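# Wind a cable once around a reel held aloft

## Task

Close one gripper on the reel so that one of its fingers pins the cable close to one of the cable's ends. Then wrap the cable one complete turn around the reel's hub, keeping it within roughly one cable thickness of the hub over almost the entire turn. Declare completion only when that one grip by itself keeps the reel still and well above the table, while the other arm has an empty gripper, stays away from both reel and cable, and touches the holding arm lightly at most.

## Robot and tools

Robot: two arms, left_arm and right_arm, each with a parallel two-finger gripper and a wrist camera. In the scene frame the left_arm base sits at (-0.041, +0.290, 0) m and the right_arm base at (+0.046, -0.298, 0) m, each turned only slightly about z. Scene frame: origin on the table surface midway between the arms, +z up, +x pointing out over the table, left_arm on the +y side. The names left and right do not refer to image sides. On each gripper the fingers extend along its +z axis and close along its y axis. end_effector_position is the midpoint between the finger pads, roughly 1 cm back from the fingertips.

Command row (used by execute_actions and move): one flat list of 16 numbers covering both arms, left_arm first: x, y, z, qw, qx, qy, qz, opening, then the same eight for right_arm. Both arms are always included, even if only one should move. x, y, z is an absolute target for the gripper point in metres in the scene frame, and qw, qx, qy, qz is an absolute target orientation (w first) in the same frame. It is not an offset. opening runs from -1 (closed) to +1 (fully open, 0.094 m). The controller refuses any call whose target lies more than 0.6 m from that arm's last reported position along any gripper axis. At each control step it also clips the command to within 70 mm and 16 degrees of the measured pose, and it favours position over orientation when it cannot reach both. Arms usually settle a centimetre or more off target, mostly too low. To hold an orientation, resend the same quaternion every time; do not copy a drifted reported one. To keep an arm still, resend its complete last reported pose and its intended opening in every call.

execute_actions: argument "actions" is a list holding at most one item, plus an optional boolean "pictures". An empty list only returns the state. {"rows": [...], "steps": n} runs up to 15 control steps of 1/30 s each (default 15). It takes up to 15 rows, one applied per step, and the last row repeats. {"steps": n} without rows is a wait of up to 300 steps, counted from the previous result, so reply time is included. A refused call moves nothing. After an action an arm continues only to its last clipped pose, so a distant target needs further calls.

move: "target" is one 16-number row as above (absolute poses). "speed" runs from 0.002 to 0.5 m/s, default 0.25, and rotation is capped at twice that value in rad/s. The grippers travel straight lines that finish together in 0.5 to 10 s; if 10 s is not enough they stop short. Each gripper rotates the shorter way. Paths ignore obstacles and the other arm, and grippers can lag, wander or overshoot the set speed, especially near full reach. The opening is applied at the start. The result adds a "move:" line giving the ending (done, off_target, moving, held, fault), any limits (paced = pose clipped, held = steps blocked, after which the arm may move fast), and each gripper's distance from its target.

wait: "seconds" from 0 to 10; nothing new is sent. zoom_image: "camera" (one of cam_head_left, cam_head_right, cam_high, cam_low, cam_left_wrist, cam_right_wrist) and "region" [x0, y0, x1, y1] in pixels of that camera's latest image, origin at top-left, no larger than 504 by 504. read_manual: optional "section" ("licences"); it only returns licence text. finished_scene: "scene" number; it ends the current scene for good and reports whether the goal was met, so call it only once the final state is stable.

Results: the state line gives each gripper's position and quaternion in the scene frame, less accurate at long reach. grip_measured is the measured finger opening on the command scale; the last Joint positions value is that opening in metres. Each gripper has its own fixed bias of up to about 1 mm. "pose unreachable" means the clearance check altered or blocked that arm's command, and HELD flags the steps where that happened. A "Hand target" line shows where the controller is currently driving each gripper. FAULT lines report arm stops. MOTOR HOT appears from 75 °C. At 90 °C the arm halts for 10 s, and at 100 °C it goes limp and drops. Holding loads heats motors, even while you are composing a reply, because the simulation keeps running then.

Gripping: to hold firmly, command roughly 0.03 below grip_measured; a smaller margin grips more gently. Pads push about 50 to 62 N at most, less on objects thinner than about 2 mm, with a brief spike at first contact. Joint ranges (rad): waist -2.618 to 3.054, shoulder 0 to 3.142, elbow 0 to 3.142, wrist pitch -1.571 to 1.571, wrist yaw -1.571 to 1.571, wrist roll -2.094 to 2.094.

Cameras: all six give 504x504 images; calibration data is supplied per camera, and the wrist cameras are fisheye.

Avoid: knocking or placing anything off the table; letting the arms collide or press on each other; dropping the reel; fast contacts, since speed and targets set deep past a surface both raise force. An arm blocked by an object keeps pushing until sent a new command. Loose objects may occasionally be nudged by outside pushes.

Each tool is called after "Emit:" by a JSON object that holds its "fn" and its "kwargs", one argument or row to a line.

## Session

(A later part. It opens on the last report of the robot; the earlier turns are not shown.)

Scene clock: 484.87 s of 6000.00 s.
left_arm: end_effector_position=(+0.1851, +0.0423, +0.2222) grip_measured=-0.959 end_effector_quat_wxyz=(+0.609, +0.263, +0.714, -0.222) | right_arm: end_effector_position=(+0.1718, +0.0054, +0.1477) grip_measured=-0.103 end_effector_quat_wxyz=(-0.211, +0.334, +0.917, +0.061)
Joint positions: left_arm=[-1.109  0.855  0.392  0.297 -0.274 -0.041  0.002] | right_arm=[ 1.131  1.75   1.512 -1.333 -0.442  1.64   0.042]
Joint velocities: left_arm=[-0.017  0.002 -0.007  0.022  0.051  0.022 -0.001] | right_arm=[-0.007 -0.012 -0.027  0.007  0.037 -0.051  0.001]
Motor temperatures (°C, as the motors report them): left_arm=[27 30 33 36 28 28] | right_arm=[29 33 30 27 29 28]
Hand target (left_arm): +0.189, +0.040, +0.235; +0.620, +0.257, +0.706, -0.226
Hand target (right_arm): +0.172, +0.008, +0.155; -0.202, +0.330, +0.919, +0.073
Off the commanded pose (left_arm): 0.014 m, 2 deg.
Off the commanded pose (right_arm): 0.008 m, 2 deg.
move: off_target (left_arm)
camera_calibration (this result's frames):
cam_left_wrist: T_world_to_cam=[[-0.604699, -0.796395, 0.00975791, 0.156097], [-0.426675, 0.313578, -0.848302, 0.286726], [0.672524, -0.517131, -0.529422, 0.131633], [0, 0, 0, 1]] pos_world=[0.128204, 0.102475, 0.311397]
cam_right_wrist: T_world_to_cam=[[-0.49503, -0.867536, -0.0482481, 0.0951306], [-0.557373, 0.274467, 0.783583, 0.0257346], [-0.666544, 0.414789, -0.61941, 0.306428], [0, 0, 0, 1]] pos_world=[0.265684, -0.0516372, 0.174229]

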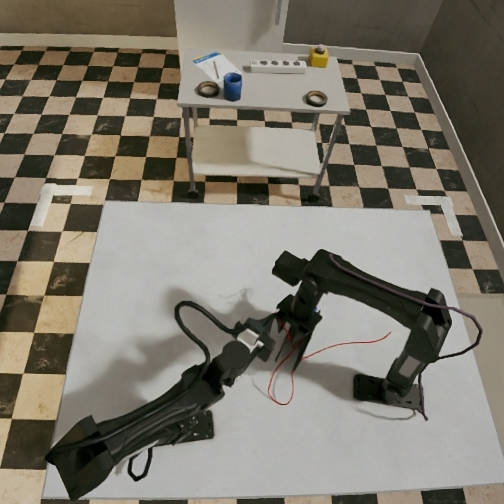

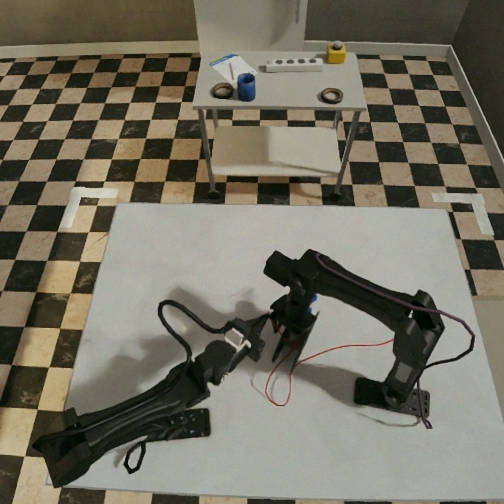

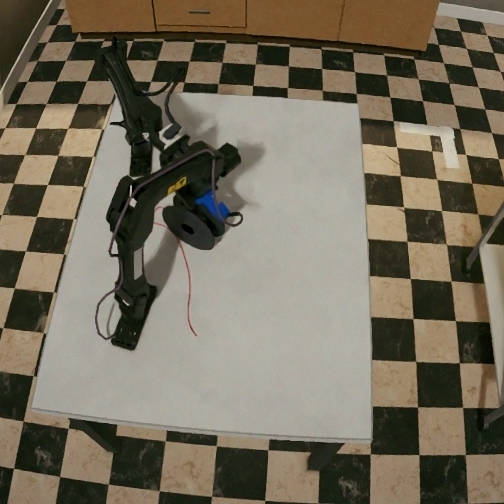

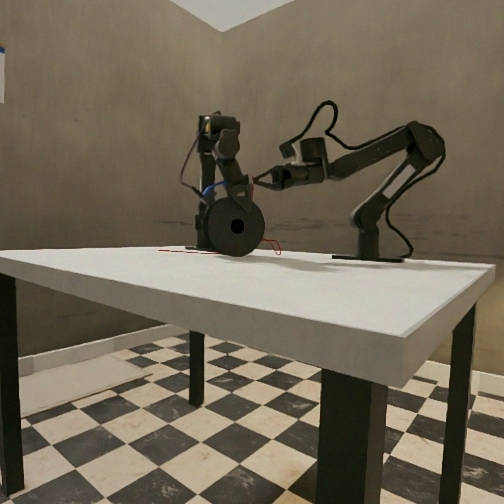

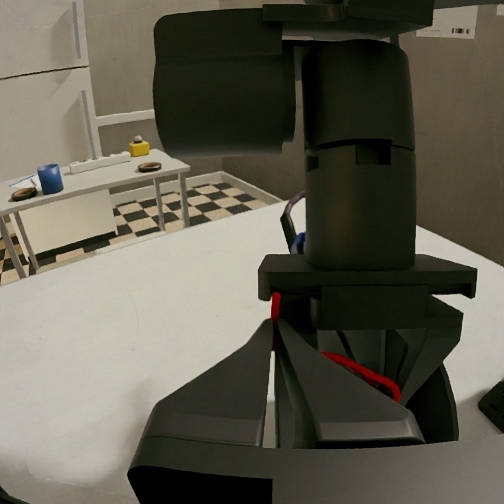

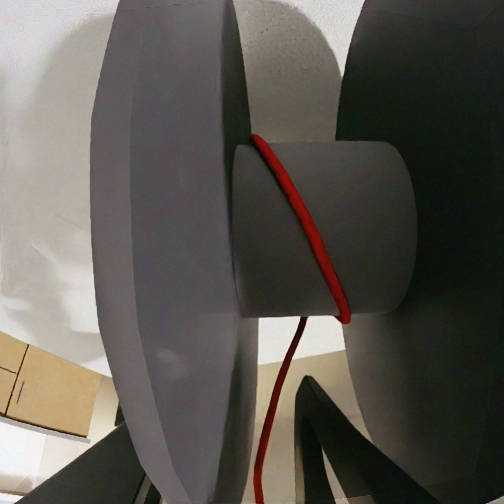

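Emit:
{"fn": "move", "kwargs": {
  "target": [0.175,0.07,0.205,0.62,0.257,0.706,-0.226,-0.99,0.155,0.018,0.155,-0.1,0.3,0.948,0.033,-0.1],
  "speed": 0.04
}}

Scene clock: 493.93 s of 6000.00 s.
left_arm: end_effector_position=(+0.1754, +0.0661, +0.2032) grip_measured=-0.959 end_effector_quat_wxyz=(+0.614, +0.261, +0.710, -0.226) | right_arm: end_effector_position=(+0.1542, +0.0167, +0.1558) grip_measured=-0.103 end_effector_quat_wxyz=(-0.110, +0.299, +0.947, +0.041)
Joint positions: left_arm=[-1.068  0.713  0.266  0.297 -0.231 -0.036  0.002] | right_arm=[ 1.305  1.75   1.593 -1.365 -0.23   1.733  0.042]
Joint velocities: left_arm=[ 0.017  0.007 -0.022  0.007 -0.007 -0.066  0.   ] | right_arm=[-0.002 -0.002 -0.012 -0.022  0.037  0.037 -0.   ]
Motor temperatures (°C, as the motors report them): left_arm=[27 30 33 36 28 28] | right_arm=[29 33 30 27 29 28]
Hand target (left_arm): +0.175, +0.070, +0.205; +0.620, +0.257, +0.706, -0.226
Hand target (right_arm): +0.155, +0.018, +0.156; -0.103, +0.299, +0.948, +0.033
Off the commanded pose (left_arm): 0.004 m, 1 deg.
Off the commanded pose (right_arm): 0.002 m, 1 deg.
move: done
camera_calibration (this result's frames):
cam_left_wrist: T_world_to_cam=[[-0.606583, -0.794869, 0.0154778, 0.168381], [-0.419518, 0.303485, -0.855512, 0.259907], [0.675323, -0.525433, -0.517551, 0.138068], [0, 0, 0, 1]] pos_world=[0.117932, 0.127508, 0.291204]
cam_right_wrist: T_world_to_cam=[[-0.414152, -0.908764, -0.0512361, 0.0852872], [-0.714614, 0.289776, 0.636676, 0.0533375], [-0.563741, 0.300295, -0.769428, 0.304483], [0, 0, 0, 1]] pos_world=[0.245087, -0.0293846, 0.204689]

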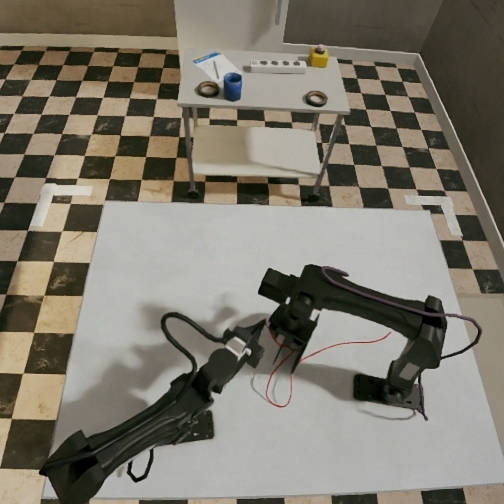

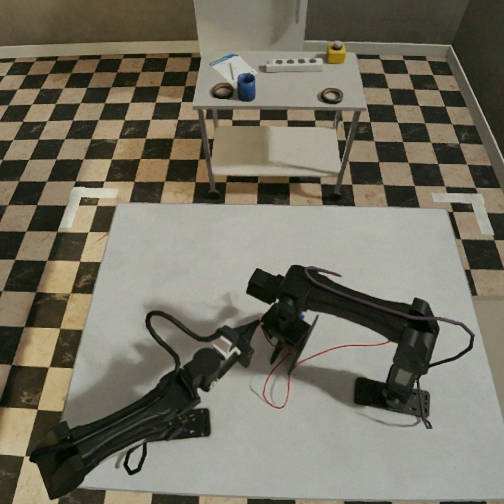

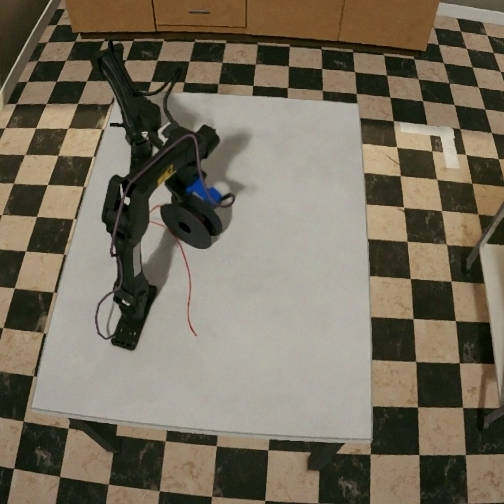

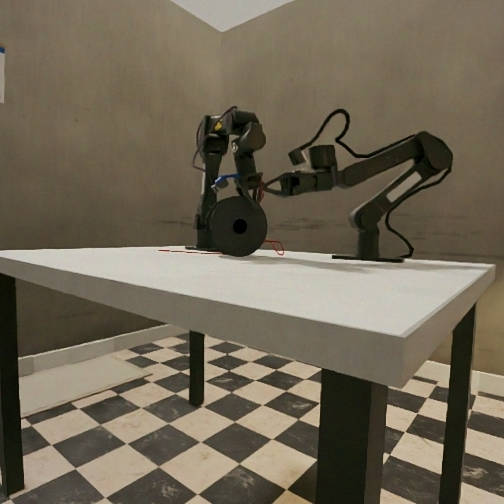

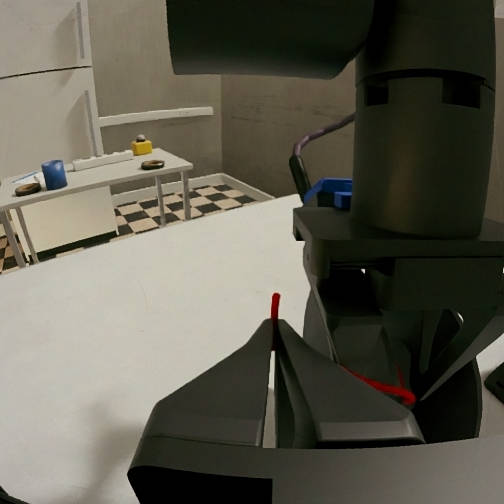

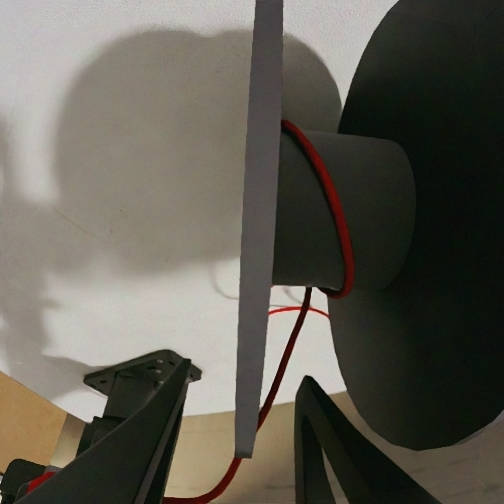

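Emit:
{"fn": "move", "kwargs": {
  "target": [0.125,0.065,0.215,0.62,0.257,0.706,-0.226,-0.99,0.14,0.027,0.14,-0.1,0.3,0.948,0.033,-0.1],
  "speed": 0.04
}}

Emit:
{"fn": "move", "kwargs": {
  "target": [0.125,0.065,0.215,0.62,0.257,0.706,-0.226,-0.99,0.14,0.027,0.14,-0.1,0.3,0.948,0.033,-0.95]
}}

Scene clock: 499.47 s of 6000.00 s.
left_arm: end_effector_position=(+0.1265, +0.0641, +0.2064) grip_measured=-0.959 end_effector_quat_wxyz=(+0.616, +0.265, +0.710, -0.217) | right_arm: end_effector_position=(+0.1409, +0.0297, +0.1518) grip_measured=-0.103 end_effector_quat_wxyz=(-0.107, +0.298, +0.947, +0.051)
Joint positions: left_arm=[-1.434  0.558  0.266  0.112 -0.599 -0.084  0.002] | right_arm=[ 1.36   1.75   1.576 -1.314 -0.223  1.789  0.042]
Joint velocities: left_arm=[-0.002  0.002  0.002  0.022 -0.066  0.007 -0.   ] | right_arm=[-0.012 -0.027 -0.012 -0.095  0.037 -0.022  0.   ]
Motor temperatures (°C, as the motors report them): left_arm=[27 30 33 36 28 28] | right_arm=[29 33 30 27 29 28]
Hand target (left_arm): +0.125, +0.066, +0.215; +0.620, +0.257, +0.706, -0.226
Hand target (right_arm): +0.140, +0.027, +0.140; -0.101, +0.300, +0.948, +0.033
Off the commanded pose (left_arm): 0.009 m, 2 deg.
Off the commanded pose (right_arm): 0.012 m, 2 deg.
move: off_target (right_arm)
camera_calibration (this result's frames):
cam_left_wrist: T_world_to_cam=[[-0.602759, -0.797912, -0.004189, 0.140844], [-0.412136, 0.315822, -0.854635, 0.240817], [0.683247, -0.513412, -0.519213, 0.170268], [0, 0, 0, 1]] pos_world=[0.0678094, 0.123744, 0.294805]
cam_right_wrist: T_world_to_cam=[[-0.413111, -0.907794, -0.072457, 0.0944332], [-0.72197, 0.277974, 0.633633, 0.0444839], [-0.555066, 0.314072, -0.770234, 0.288462], [0, 0, 0, 1]] pos_world=[0.231243, -0.0172375, 0.200839]

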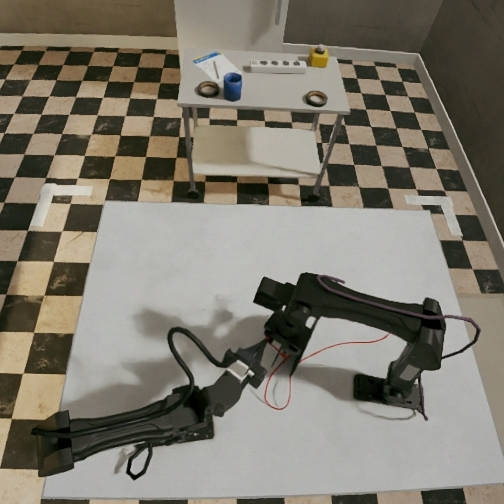

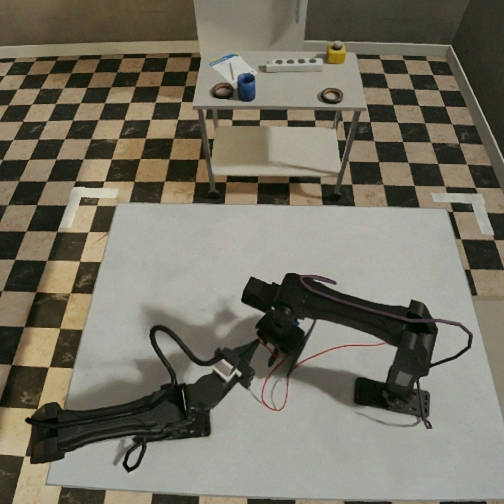

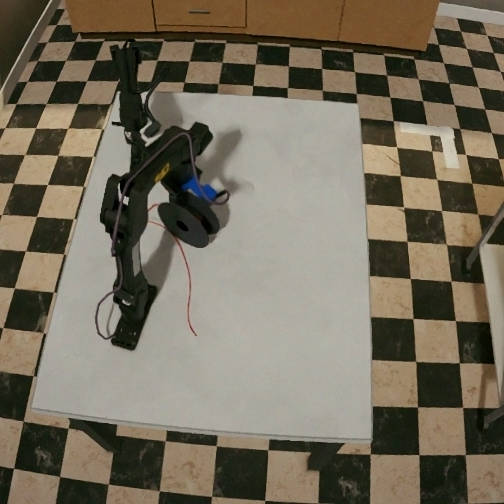

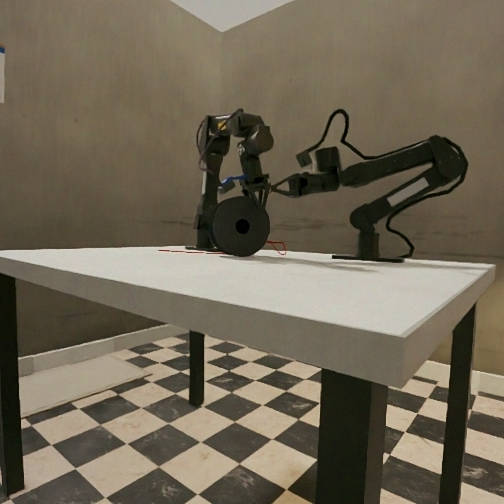

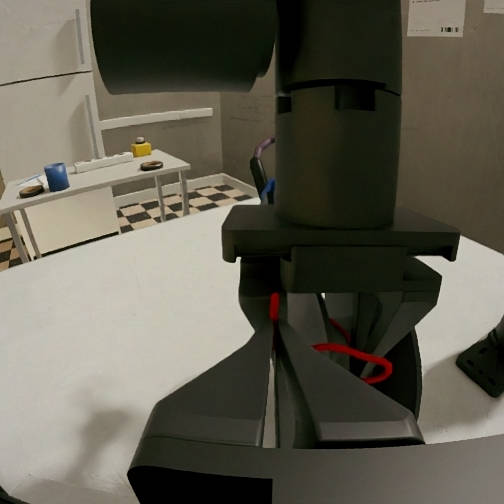

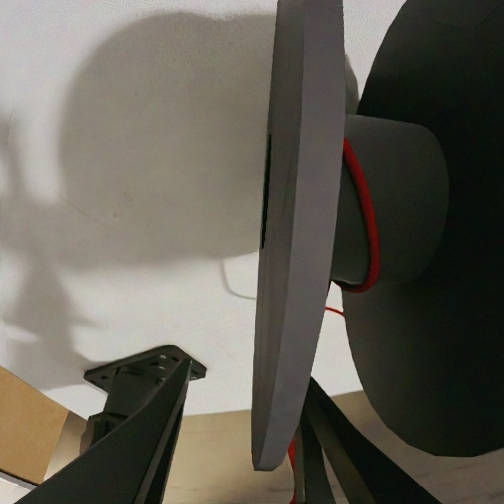

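Scene clock: 500.17 s of 6000.00 s.
left_arm: end_effector_position=(+0.1266, +0.0642, +0.2064) grip_measured=-0.959 end_effector_quat_wxyz=(+0.616, +0.265, +0.710, -0.217) | right_arm: end_effector_position=(+0.1405, +0.0294, +0.1518) grip_measured=-0.902 end_effector_quat_wxyz=(-0.108, +0.299, +0.947, +0.050)
Joint positions: left_arm=[-1.434  0.558  0.266  0.112 -0.6   -0.085  0.002] | right_arm=[ 1.36   1.75   1.576 -1.315 -0.224  1.793  0.005]
Joint velocities: left_arm=[-0.012  0.007 -0.017 -0.066 -0.007 -0.037 -0.   ] | right_arm=[-0.012 -0.017  0.002  0.037 -0.051  0.007 -0.   ]
Motor temperatures (°C, as the motors report them): left_arm=[27 30 33 36 28 28] | right_arm=[29 33 30 27 29 28]
Hand target (left_arm): +0.125, +0.065, +0.215; +0.620, +0.257, +0.706, -0.226
Hand target (right_arm): +0.140, +0.027, +0.140; -0.100, +0.300, +0.948, +0.033
Off the commanded pose (left_arm): 0.009 m, 2 deg.
Off the commanded pose (right_arm): 0.012 m, 2 deg.
move: off_target (right_arm)
camera_calibration (this result's frames):
cam_left_wrist: T_world_to_cam=[[-0.601771, -0.798661, -0.00359765, 0.140848], [-0.412771, 0.314863, -0.854682, 0.240992], [0.683734, -0.512838, -0.519139, 0.170153], [0, 0, 0, 1]] pos_world=[0.0678932, 0.123871, 0.294811]
cam_right_wrist: T_world_to_cam=[[-0.416209, -0.90656, -0.0701347, 0.0941014], [-0.719672, 0.281299, 0.634778, 0.0437169], [-0.555735, 0.314674, -0.769505, 0.288341], [0, 0, 0, 1]] pos_world=[0.230869, -0.0177224, 0.200729]

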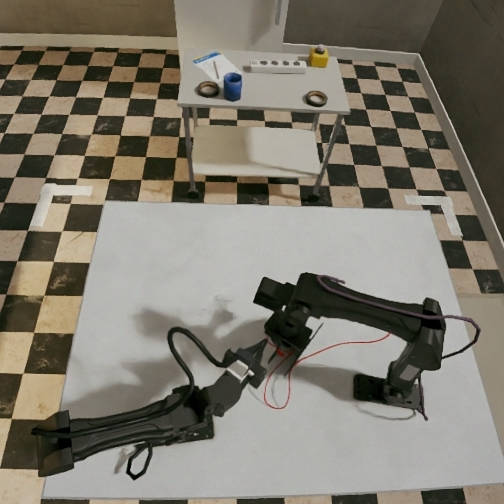

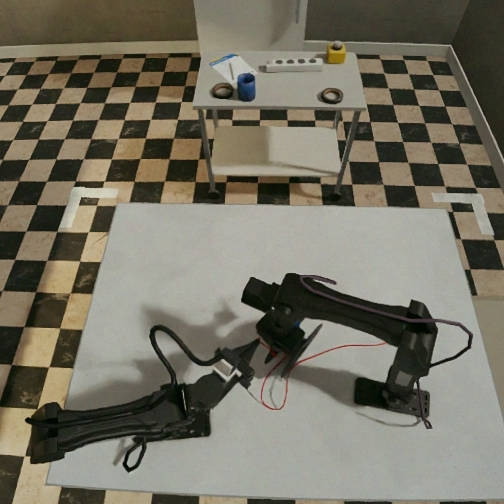

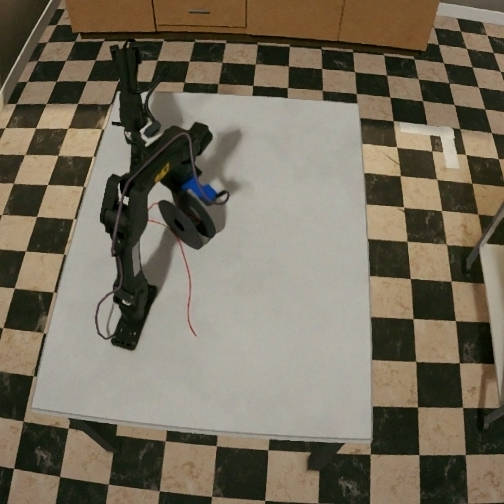

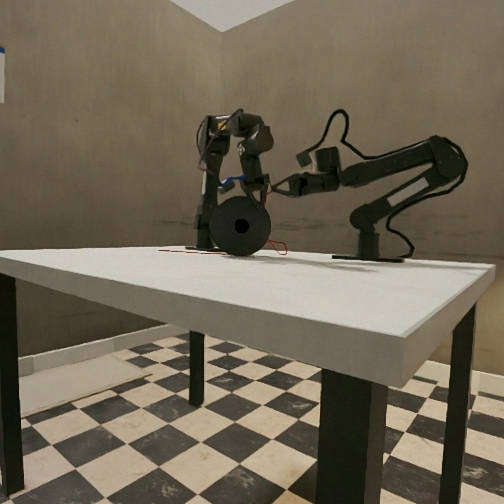

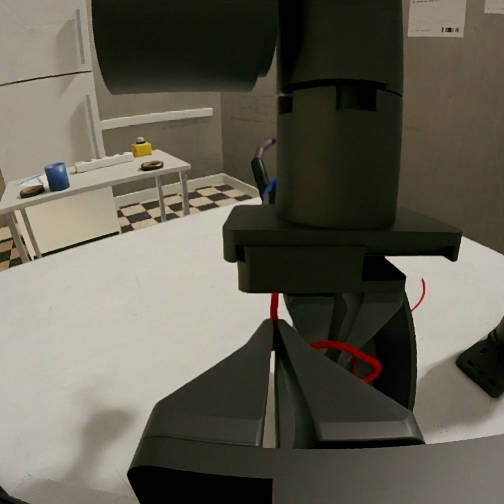

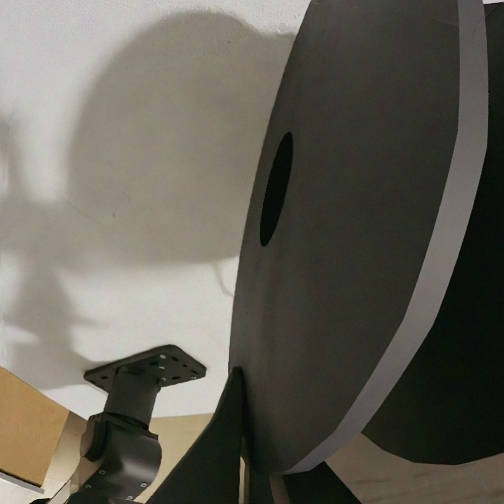

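Emit:
{"fn": "move", "kwargs": {
  "target": [0.125,0.065,0.215,0.62,0.257,0.706,-0.226,-0.5,0.14,0.027,0.15,-0.1,0.3,0.948,0.033,-0.95]
}}

Emit:
{"fn": "move", "kwargs": {
  "target": [0.06,0.12,0.2,0.62,0.257,0.706,-0.226,-0.2,0.2,0.0,0.24,-0.2,0.3,0.93,0.1,-0.95],
  "speed": 0.1
}}

Emit:
{"fn": "zoom_image", "kwargs": {
  "camera": "cam_left_wrist",
  "region": [100,50,450,400]
}}

Scene clock: 504.47 s of 6000.00 s.
left_arm: end_effector_position=(+0.1266, +0.0643, +0.2064) grip_measured=-0.503 end_effector_quat_wxyz=(+0.616, +0.264, +0.710, -0.217) | right_arm: end_effector_position=(+0.1401, +0.0274, +0.1516) grip_measured=-0.902 end_effector_quat_wxyz=(-0.107, +0.300, +0.947, +0.046)
Joint positions: left_arm=[-1.434  0.558  0.266  0.112 -0.601 -0.085  0.023] | right_arm=[ 1.36   1.75   1.576 -1.324 -0.222  1.793  0.005]
Joint velocities: left_arm=[ 0.017 -0.017 -0.002  0.066  0.022 -0.007 -0.001] | right_arm=[-0.002 -0.012 -0.002 -0.022  0.051  0.007  0.   ]
Motor temperatures (°C, as the motors report them): left_arm=[27 30 33 36 28 28] | right_arm=[29 33 30 27 29 28]
Hand target (left_arm): +0.125, +0.065, +0.215; +0.620, +0.257, +0.706, -0.226
Hand target (right_arm): +0.140, +0.027, +0.150; -0.100, +0.300, +0.948, +0.033
Off the commanded pose (left_arm): 0.009 m, 1 deg.
Off the commanded pose (right_arm): 0.002 m, 2 deg.
move: done
camera_calibration (this result's frames):
cam_left_wrist: T_world_to_cam=[[-0.601427, -0.798921, -0.0032749, 0.140822], [-0.413057, 0.314452, -0.854695, 0.241065], [0.683864, -0.512684, -0.51912, 0.170122], [0, 0, 0, 1]] pos_world=[0.0679271, 0.123921, 0.294812]
cam_right_wrist: T_world_to_cam=[[-0.416445, -0.907055, -0.0618349, 0.0908546], [-0.718886, 0.28689, 0.633165, 0.044119], [-0.556576, 0.308131, -0.771543, 0.28916], [0, 0, 0, 1]] pos_world=[0.230492, -0.0193462, 0.200783]

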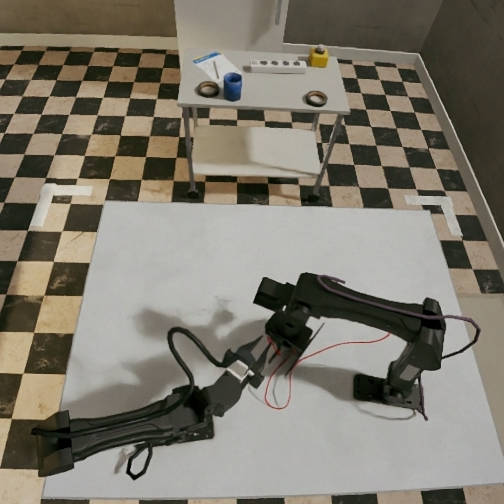

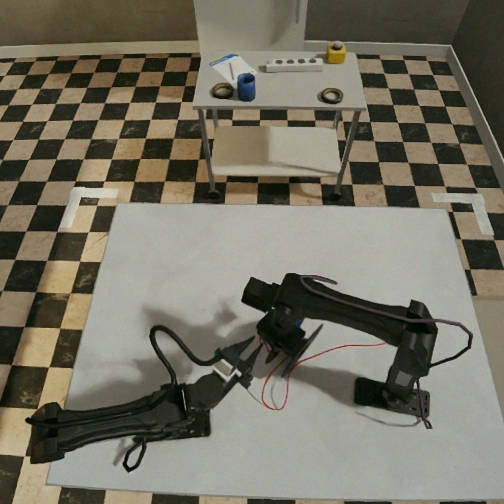

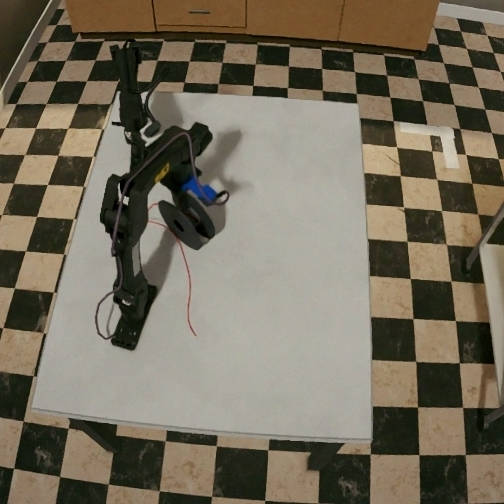

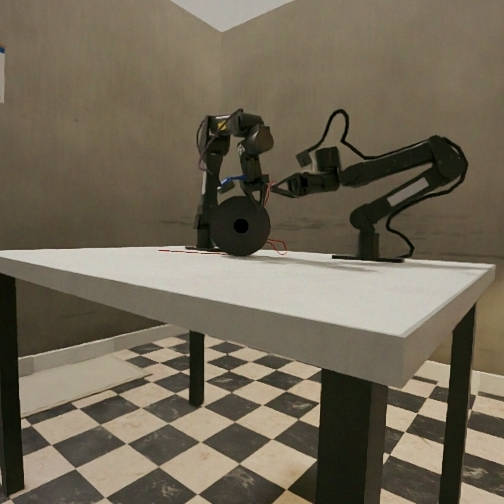

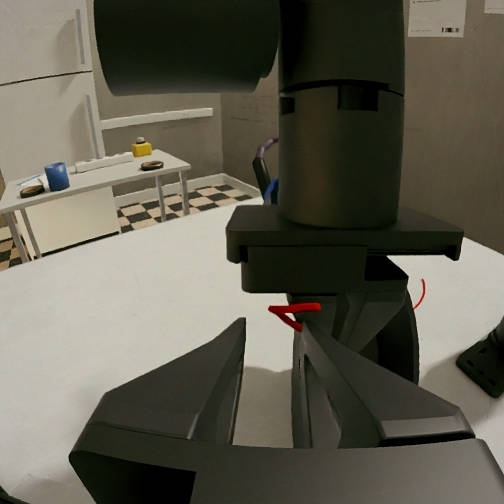

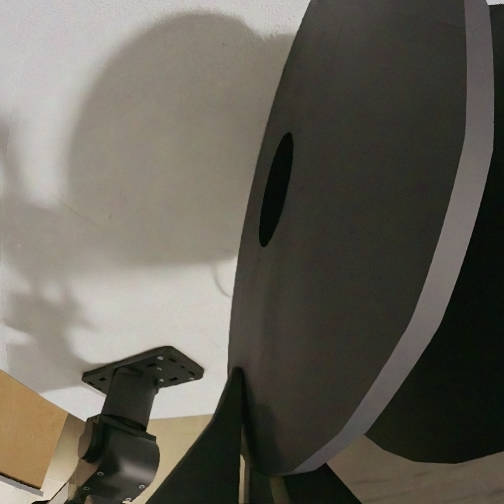

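Scene clock: 506.67 s of 6000.00 s.
left_arm: end_effector_position=(+0.0611, +0.1194, +0.1907) grip_measured=-0.203 end_effector_quat_wxyz=(+0.617, +0.264, +0.706, -0.226) | right_arm: end_effector_position=(+0.2014, -0.0013, +0.2232) grip_measured=-0.902 end_effector_quat_wxyz=(-0.181, +0.314, +0.924, +0.119)
Joint positions: left_arm=[-2.243  0.288  0.314 -0.719 -1.355 -0.674  0.037] | right_arm=[ 1.053  1.739  1.804 -1.542 -0.427  1.539  0.005]
Joint velocities: left_arm=[-0.027  0.056  0.022 -0.168 -0.022 -0.242 -0.   ] | right_arm=[-0.007  0.007 -0.017 -0.037 -0.095  0.007  0.   ]
Motor temperatures (°C, as the motors report them): left_arm=[27 30 33 36 28 28] | right_arm=[29 33 30 27 29 28]
Hand target (left_arm): +0.062, +0.121, +0.199; +0.620, +0.259, +0.705, -0.227
Hand target (right_arm): +0.199, -0.002, +0.239; -0.182, +0.308, +0.924, +0.139
Off the commanded pose (left_arm): 0.009 m, 1 deg.
Off the commanded pose (right_arm): 0.017 m, 4 deg.
joint sent to its limit (right arm) — the command would take joint 4 (wrist pitch) past its lower limit, so that joint was sent only as far as its limit.
move: off_target (right_arm)
camera_calibration (this result's frames):
cam_left_wrist: T_world_to_cam=[[-0.61134, -0.791333, 0.00744492, 0.143028], [-0.407489, 0.306711, -0.860163, 0.184883], [0.678392, -0.528886, -0.509964, 0.235602], [0, 0, 0, 1]] pos_world=[0.0029464, 0.181083, 0.278114]
cam_right_wrist: T_world_to_cam=[[-0.472327, -0.863222, -0.178198, 0.132075], [-0.636122, 0.193895, 0.746829, 0.00890653], [-0.610128, 0.466103, -0.640696, 0.369217], [0, 0, 0, 1]] pos_world=[0.293318, -0.0598095, 0.25344]

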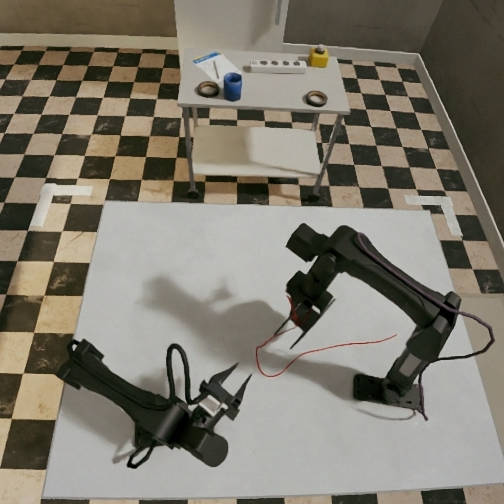

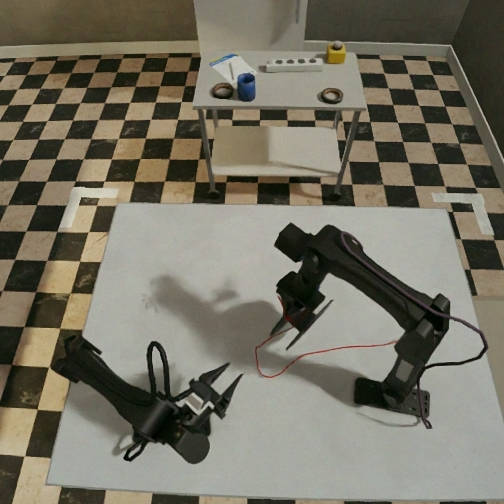

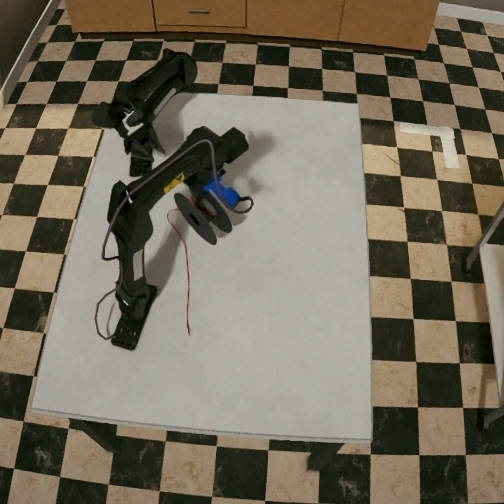

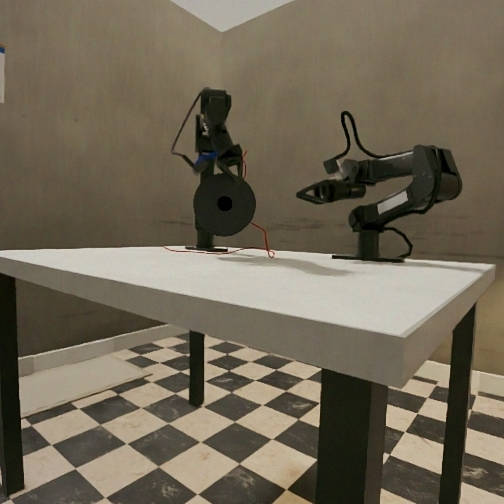

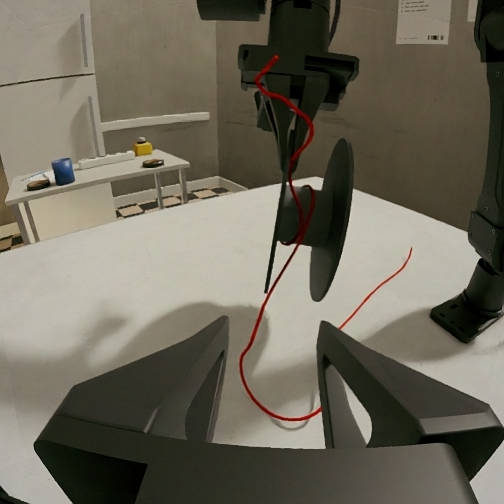

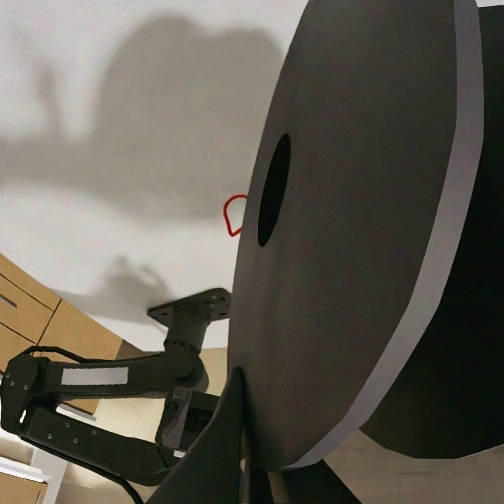

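Region (100, 50, 450, 400) of cam_left_wrist's 504x504 image, scaled by 1.440, with more detail than that image has.

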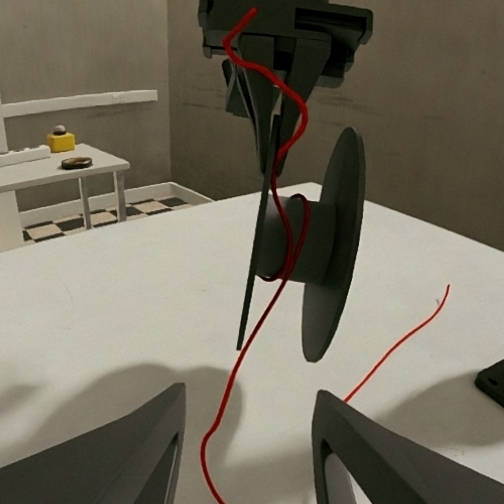

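Emit:
{"fn": "move", "kwargs": {
  "target": [0.12,0.3,0.22,0.47,0.296,0.814,-0.171,0.3,0.22,-0.02,0.3,-0.2,0.3,0.93,0.1,-0.95],
  "speed": 0.1
}}

Scene clock: 518.13 s of 6000.00 s.
left_arm: end_effector_position=(+0.1195, +0.2915, +0.2181) grip_measured=+0.297 end_effector_quat_wxyz=(+0.574, +0.191, +0.796, -0.035) | right_arm: end_effector_position=(+0.2205, -0.0193, +0.2834) grip_measured=-0.901 end_effector_quat_wxyz=(-0.150, +0.333, +0.905, +0.217)
Joint positions: left_arm=[-1.676  0.029  0.738 -1.559 -1.104 -0.62   0.061] | right_arm=[ 0.955  1.623  1.887 -1.552 -0.46   1.538  0.005]
Joint velocities: left_arm=[-0.002  0.002 -0.017  0.022  0.007 -0.081 -0.001] | right_arm=[-0.017 -0.007  0.007 -0.066  0.007 -0.125  0.001]
Motor temperatures (°C, as the motors report them): left_arm=[27 30 33 35 28 28] | right_arm=[29 33 31 27 29 28]
Hand target (left_arm): +0.121, +0.299, +0.220; +0.582, +0.183, +0.792, -0.031
Hand target (right_arm): +0.219, -0.021, +0.300; -0.147, +0.326, +0.902, +0.241
Off the commanded pose (left_arm): 0.009 m, 23 deg; orientation clipped at the last step of the last action.
Off the commanded pose (right_arm): 0.017 m, 15 deg.
joint sent to its limit (left arm) — the command would take joint 2 (shoulder) past its lower limit and joint 4 (wrist pitch) past its lower limit, so those joints were sent only as far as their limits.
joint sent to its limit (right arm) — the command would take joint 4 (wrist pitch) past its lower limit, so that joint was sent only as far as its limit.
move: off_target (left_arm, right_arm); limits=paced
camera_calibration (this result's frames):
cam_left_wrist: T_world_to_cam=[[-0.292768, -0.942792, -0.159466, 0.357226], [-0.608622, 0.312367, -0.729387, 0.173329], [0.737473, -0.116487, -0.665255, 0.207547], [0, 0, 0, 1]] pos_world=[0.0570158, 0.306824, 0.321461]
cam_right_wrist: T_world_to_cam=[[-0.517207, -0.774733, -0.36371, 0.200469], [-0.699367, 0.137615, 0.70139, 0.00527282], [-0.493338, 0.617131, -0.612999, 0.397062], [0, 0, 0, 1]] pos_world=[0.303257, -0.0904542, 0.312613]

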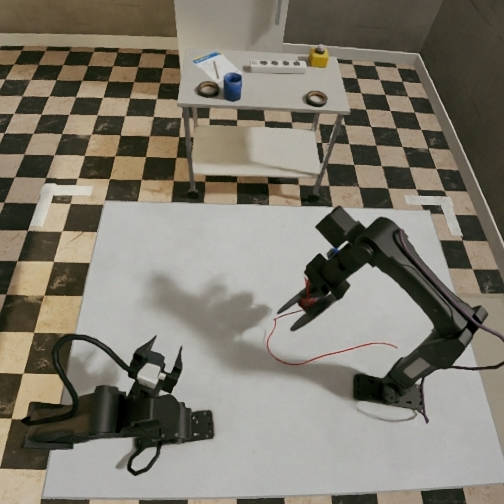

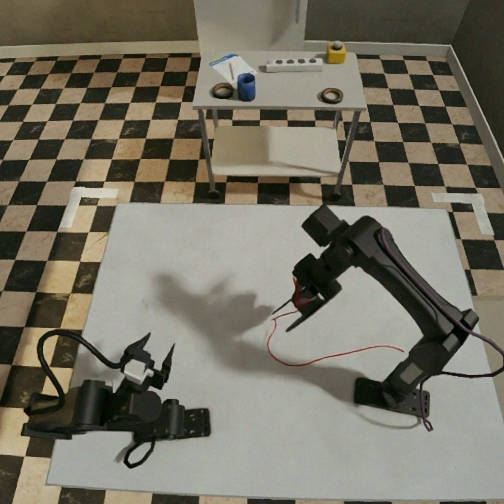

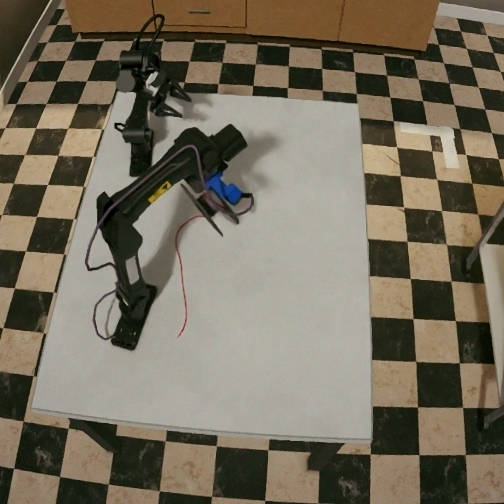

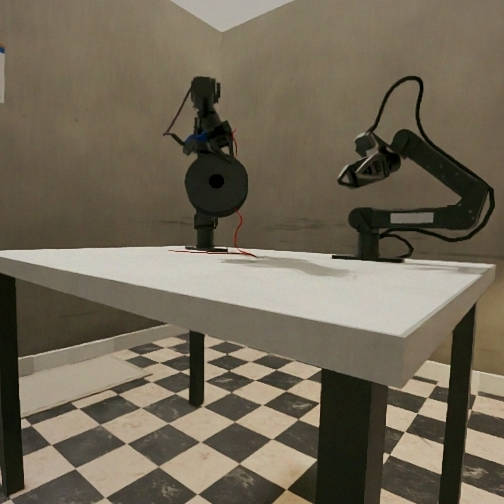

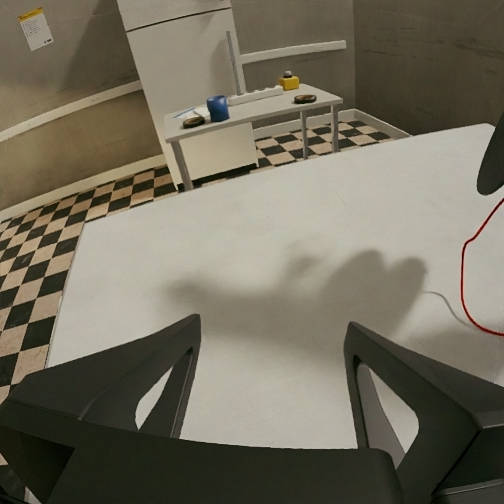

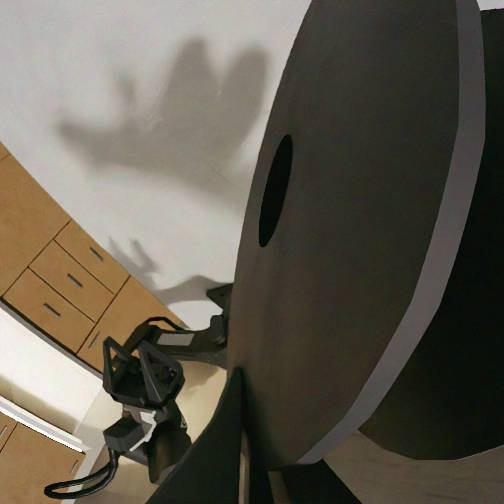

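Emit:
{"fn": "move", "kwargs": {
  "target": [0.14,0.1,0.12,0.62,0.257,0.706,-0.226,0.3,0.26,-0.02,0.29,-0.15,0.333,0.905,0.217,-0.95],
  "speed": 0.15
}}

Emit:
{"fn": "zoom_image", "kwargs": {
  "camera": "cam_head_left",
  "region": [220,230,400,410]
}}

Scene clock: 526.13 s of 6000.00 s.
left_arm: end_effector_position=(+0.1076, +0.1927, +0.1531) grip_measured=+0.297 end_effector_quat_wxyz=(+0.608, +0.247, +0.747, -0.110) | right_arm: end_effector_position=(+0.2570, -0.0223, +0.2811) grip_measured=-0.901 end_effector_quat_wxyz=(-0.138, +0.344, +0.901, +0.226)
Joint positions: left_arm=[-2.026  0.029  0.315 -1.24  -1.275 -0.793  0.061] | right_arm=[ 0.872  1.698  1.961 -1.555 -0.464  1.48   0.005]
Joint velocities: left_arm=[ 0.002  0.002 -0.007  0.007  0.007  0.007 -0.   ] | right_arm=[-0.022 -0.017 -0.022 -0.007 -0.007 -0.051 -0.   ]
Motor temperatures (°C, as the motors report them): left_arm=[27 30 32 35 28 28] | right_arm=[29 33 31 27 29 28]
Hand target (left_arm): +0.108, +0.194, +0.155; +0.610, +0.244, +0.746, -0.109
Hand target (right_arm): +0.260, -0.020, +0.290; -0.138, +0.337, +0.900, +0.241
Off the commanded pose (left_arm): 0.104 m, 14 deg; position clipped at the last step of the last action.
Off the commanded pose (right_arm): 0.010 m, 2 deg.
joint sent to its limit (right arm) — the command would take joint 4 (wrist pitch) past its lower limit, so that joint was sent only as far as its limit.
move: held (left_arm); limits=paced,held; held on 24 of 54 steps (left_arm), including the last (left_arm)
pose unreachable (left arm): on one or more control steps of this call this arm could not follow its commanded pose, so it was not sent that pose on those steps. On the call's last step it was still not sent that pose. It may still have moved: this result reports where it is.
cause: the commanded pose would bring two parts of the arm too close to each other (its upper arm (the part past joint 2) and its wrist (the part past joint 5), with joints 3 (elbow) to 5 (wrist yaw) between them).
camera_calibration (this result's frames):
cam_left_wrist: T_world_to_cam=[[-0.456854, -0.880413, -0.127114, 0.250912], [-0.478051, 0.363508, -0.799581, 0.136379], [0.750168, -0.304525, -0.586952, 0.184474], [0, 0, 0, 1]] pos_world=[0.0414399, 0.227508, 0.249218]
cam_right_wrist: T_world_to_cam=[[-0.533763, -0.755817, -0.37926, 0.225222], [-0.709518, 0.156266, 0.687143, 0.0399466], [-0.460089, 0.635863, -0.619674, 0.409316], [0, 0, 0, 1]] pos_world=[0.33688, -0.0962844, 0.311611]

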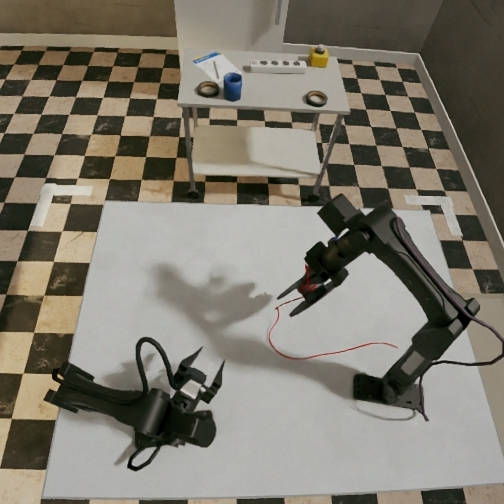

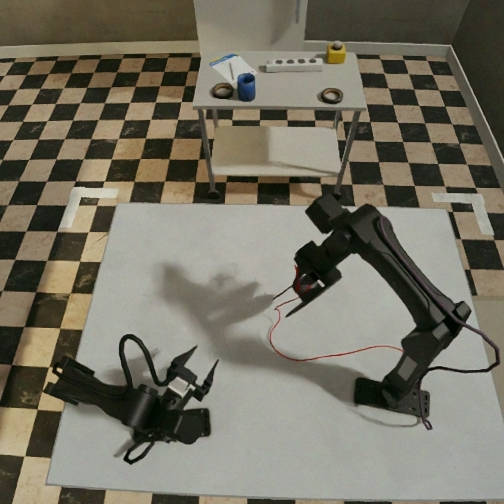

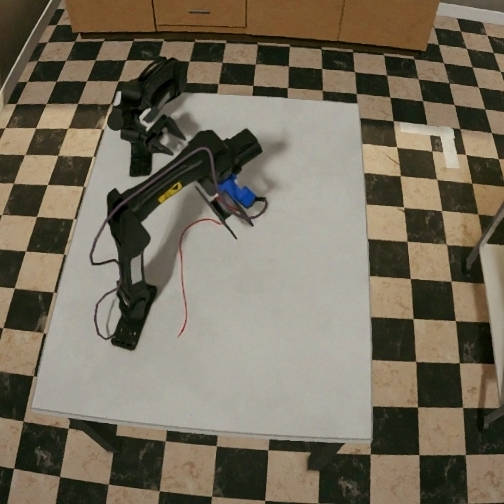

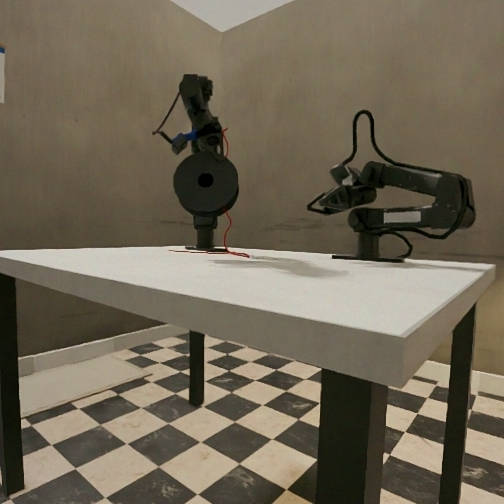

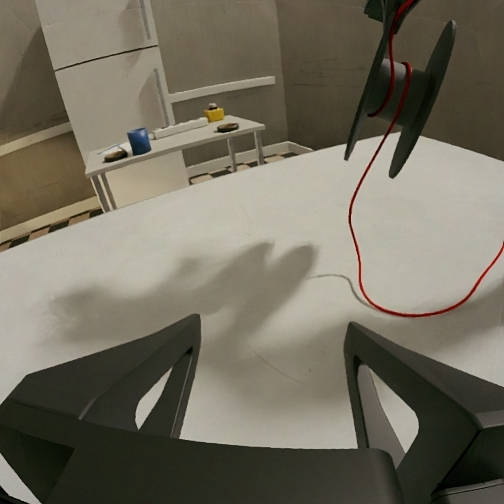

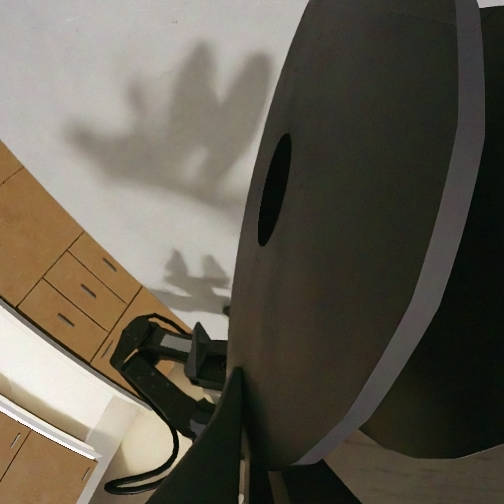

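Region (220, 230, 400, 410) of cam_head_left's 504x504 image, scaled by 2.800, with more detail than that image has.

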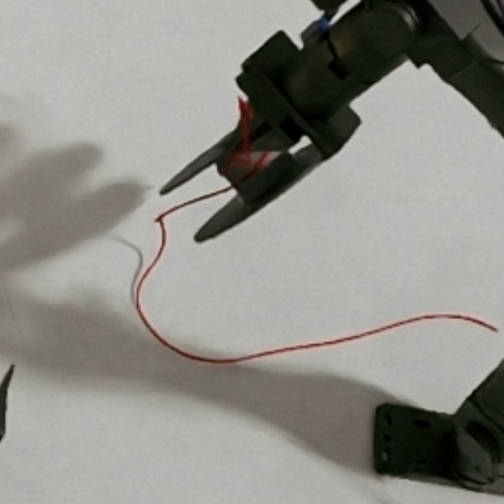

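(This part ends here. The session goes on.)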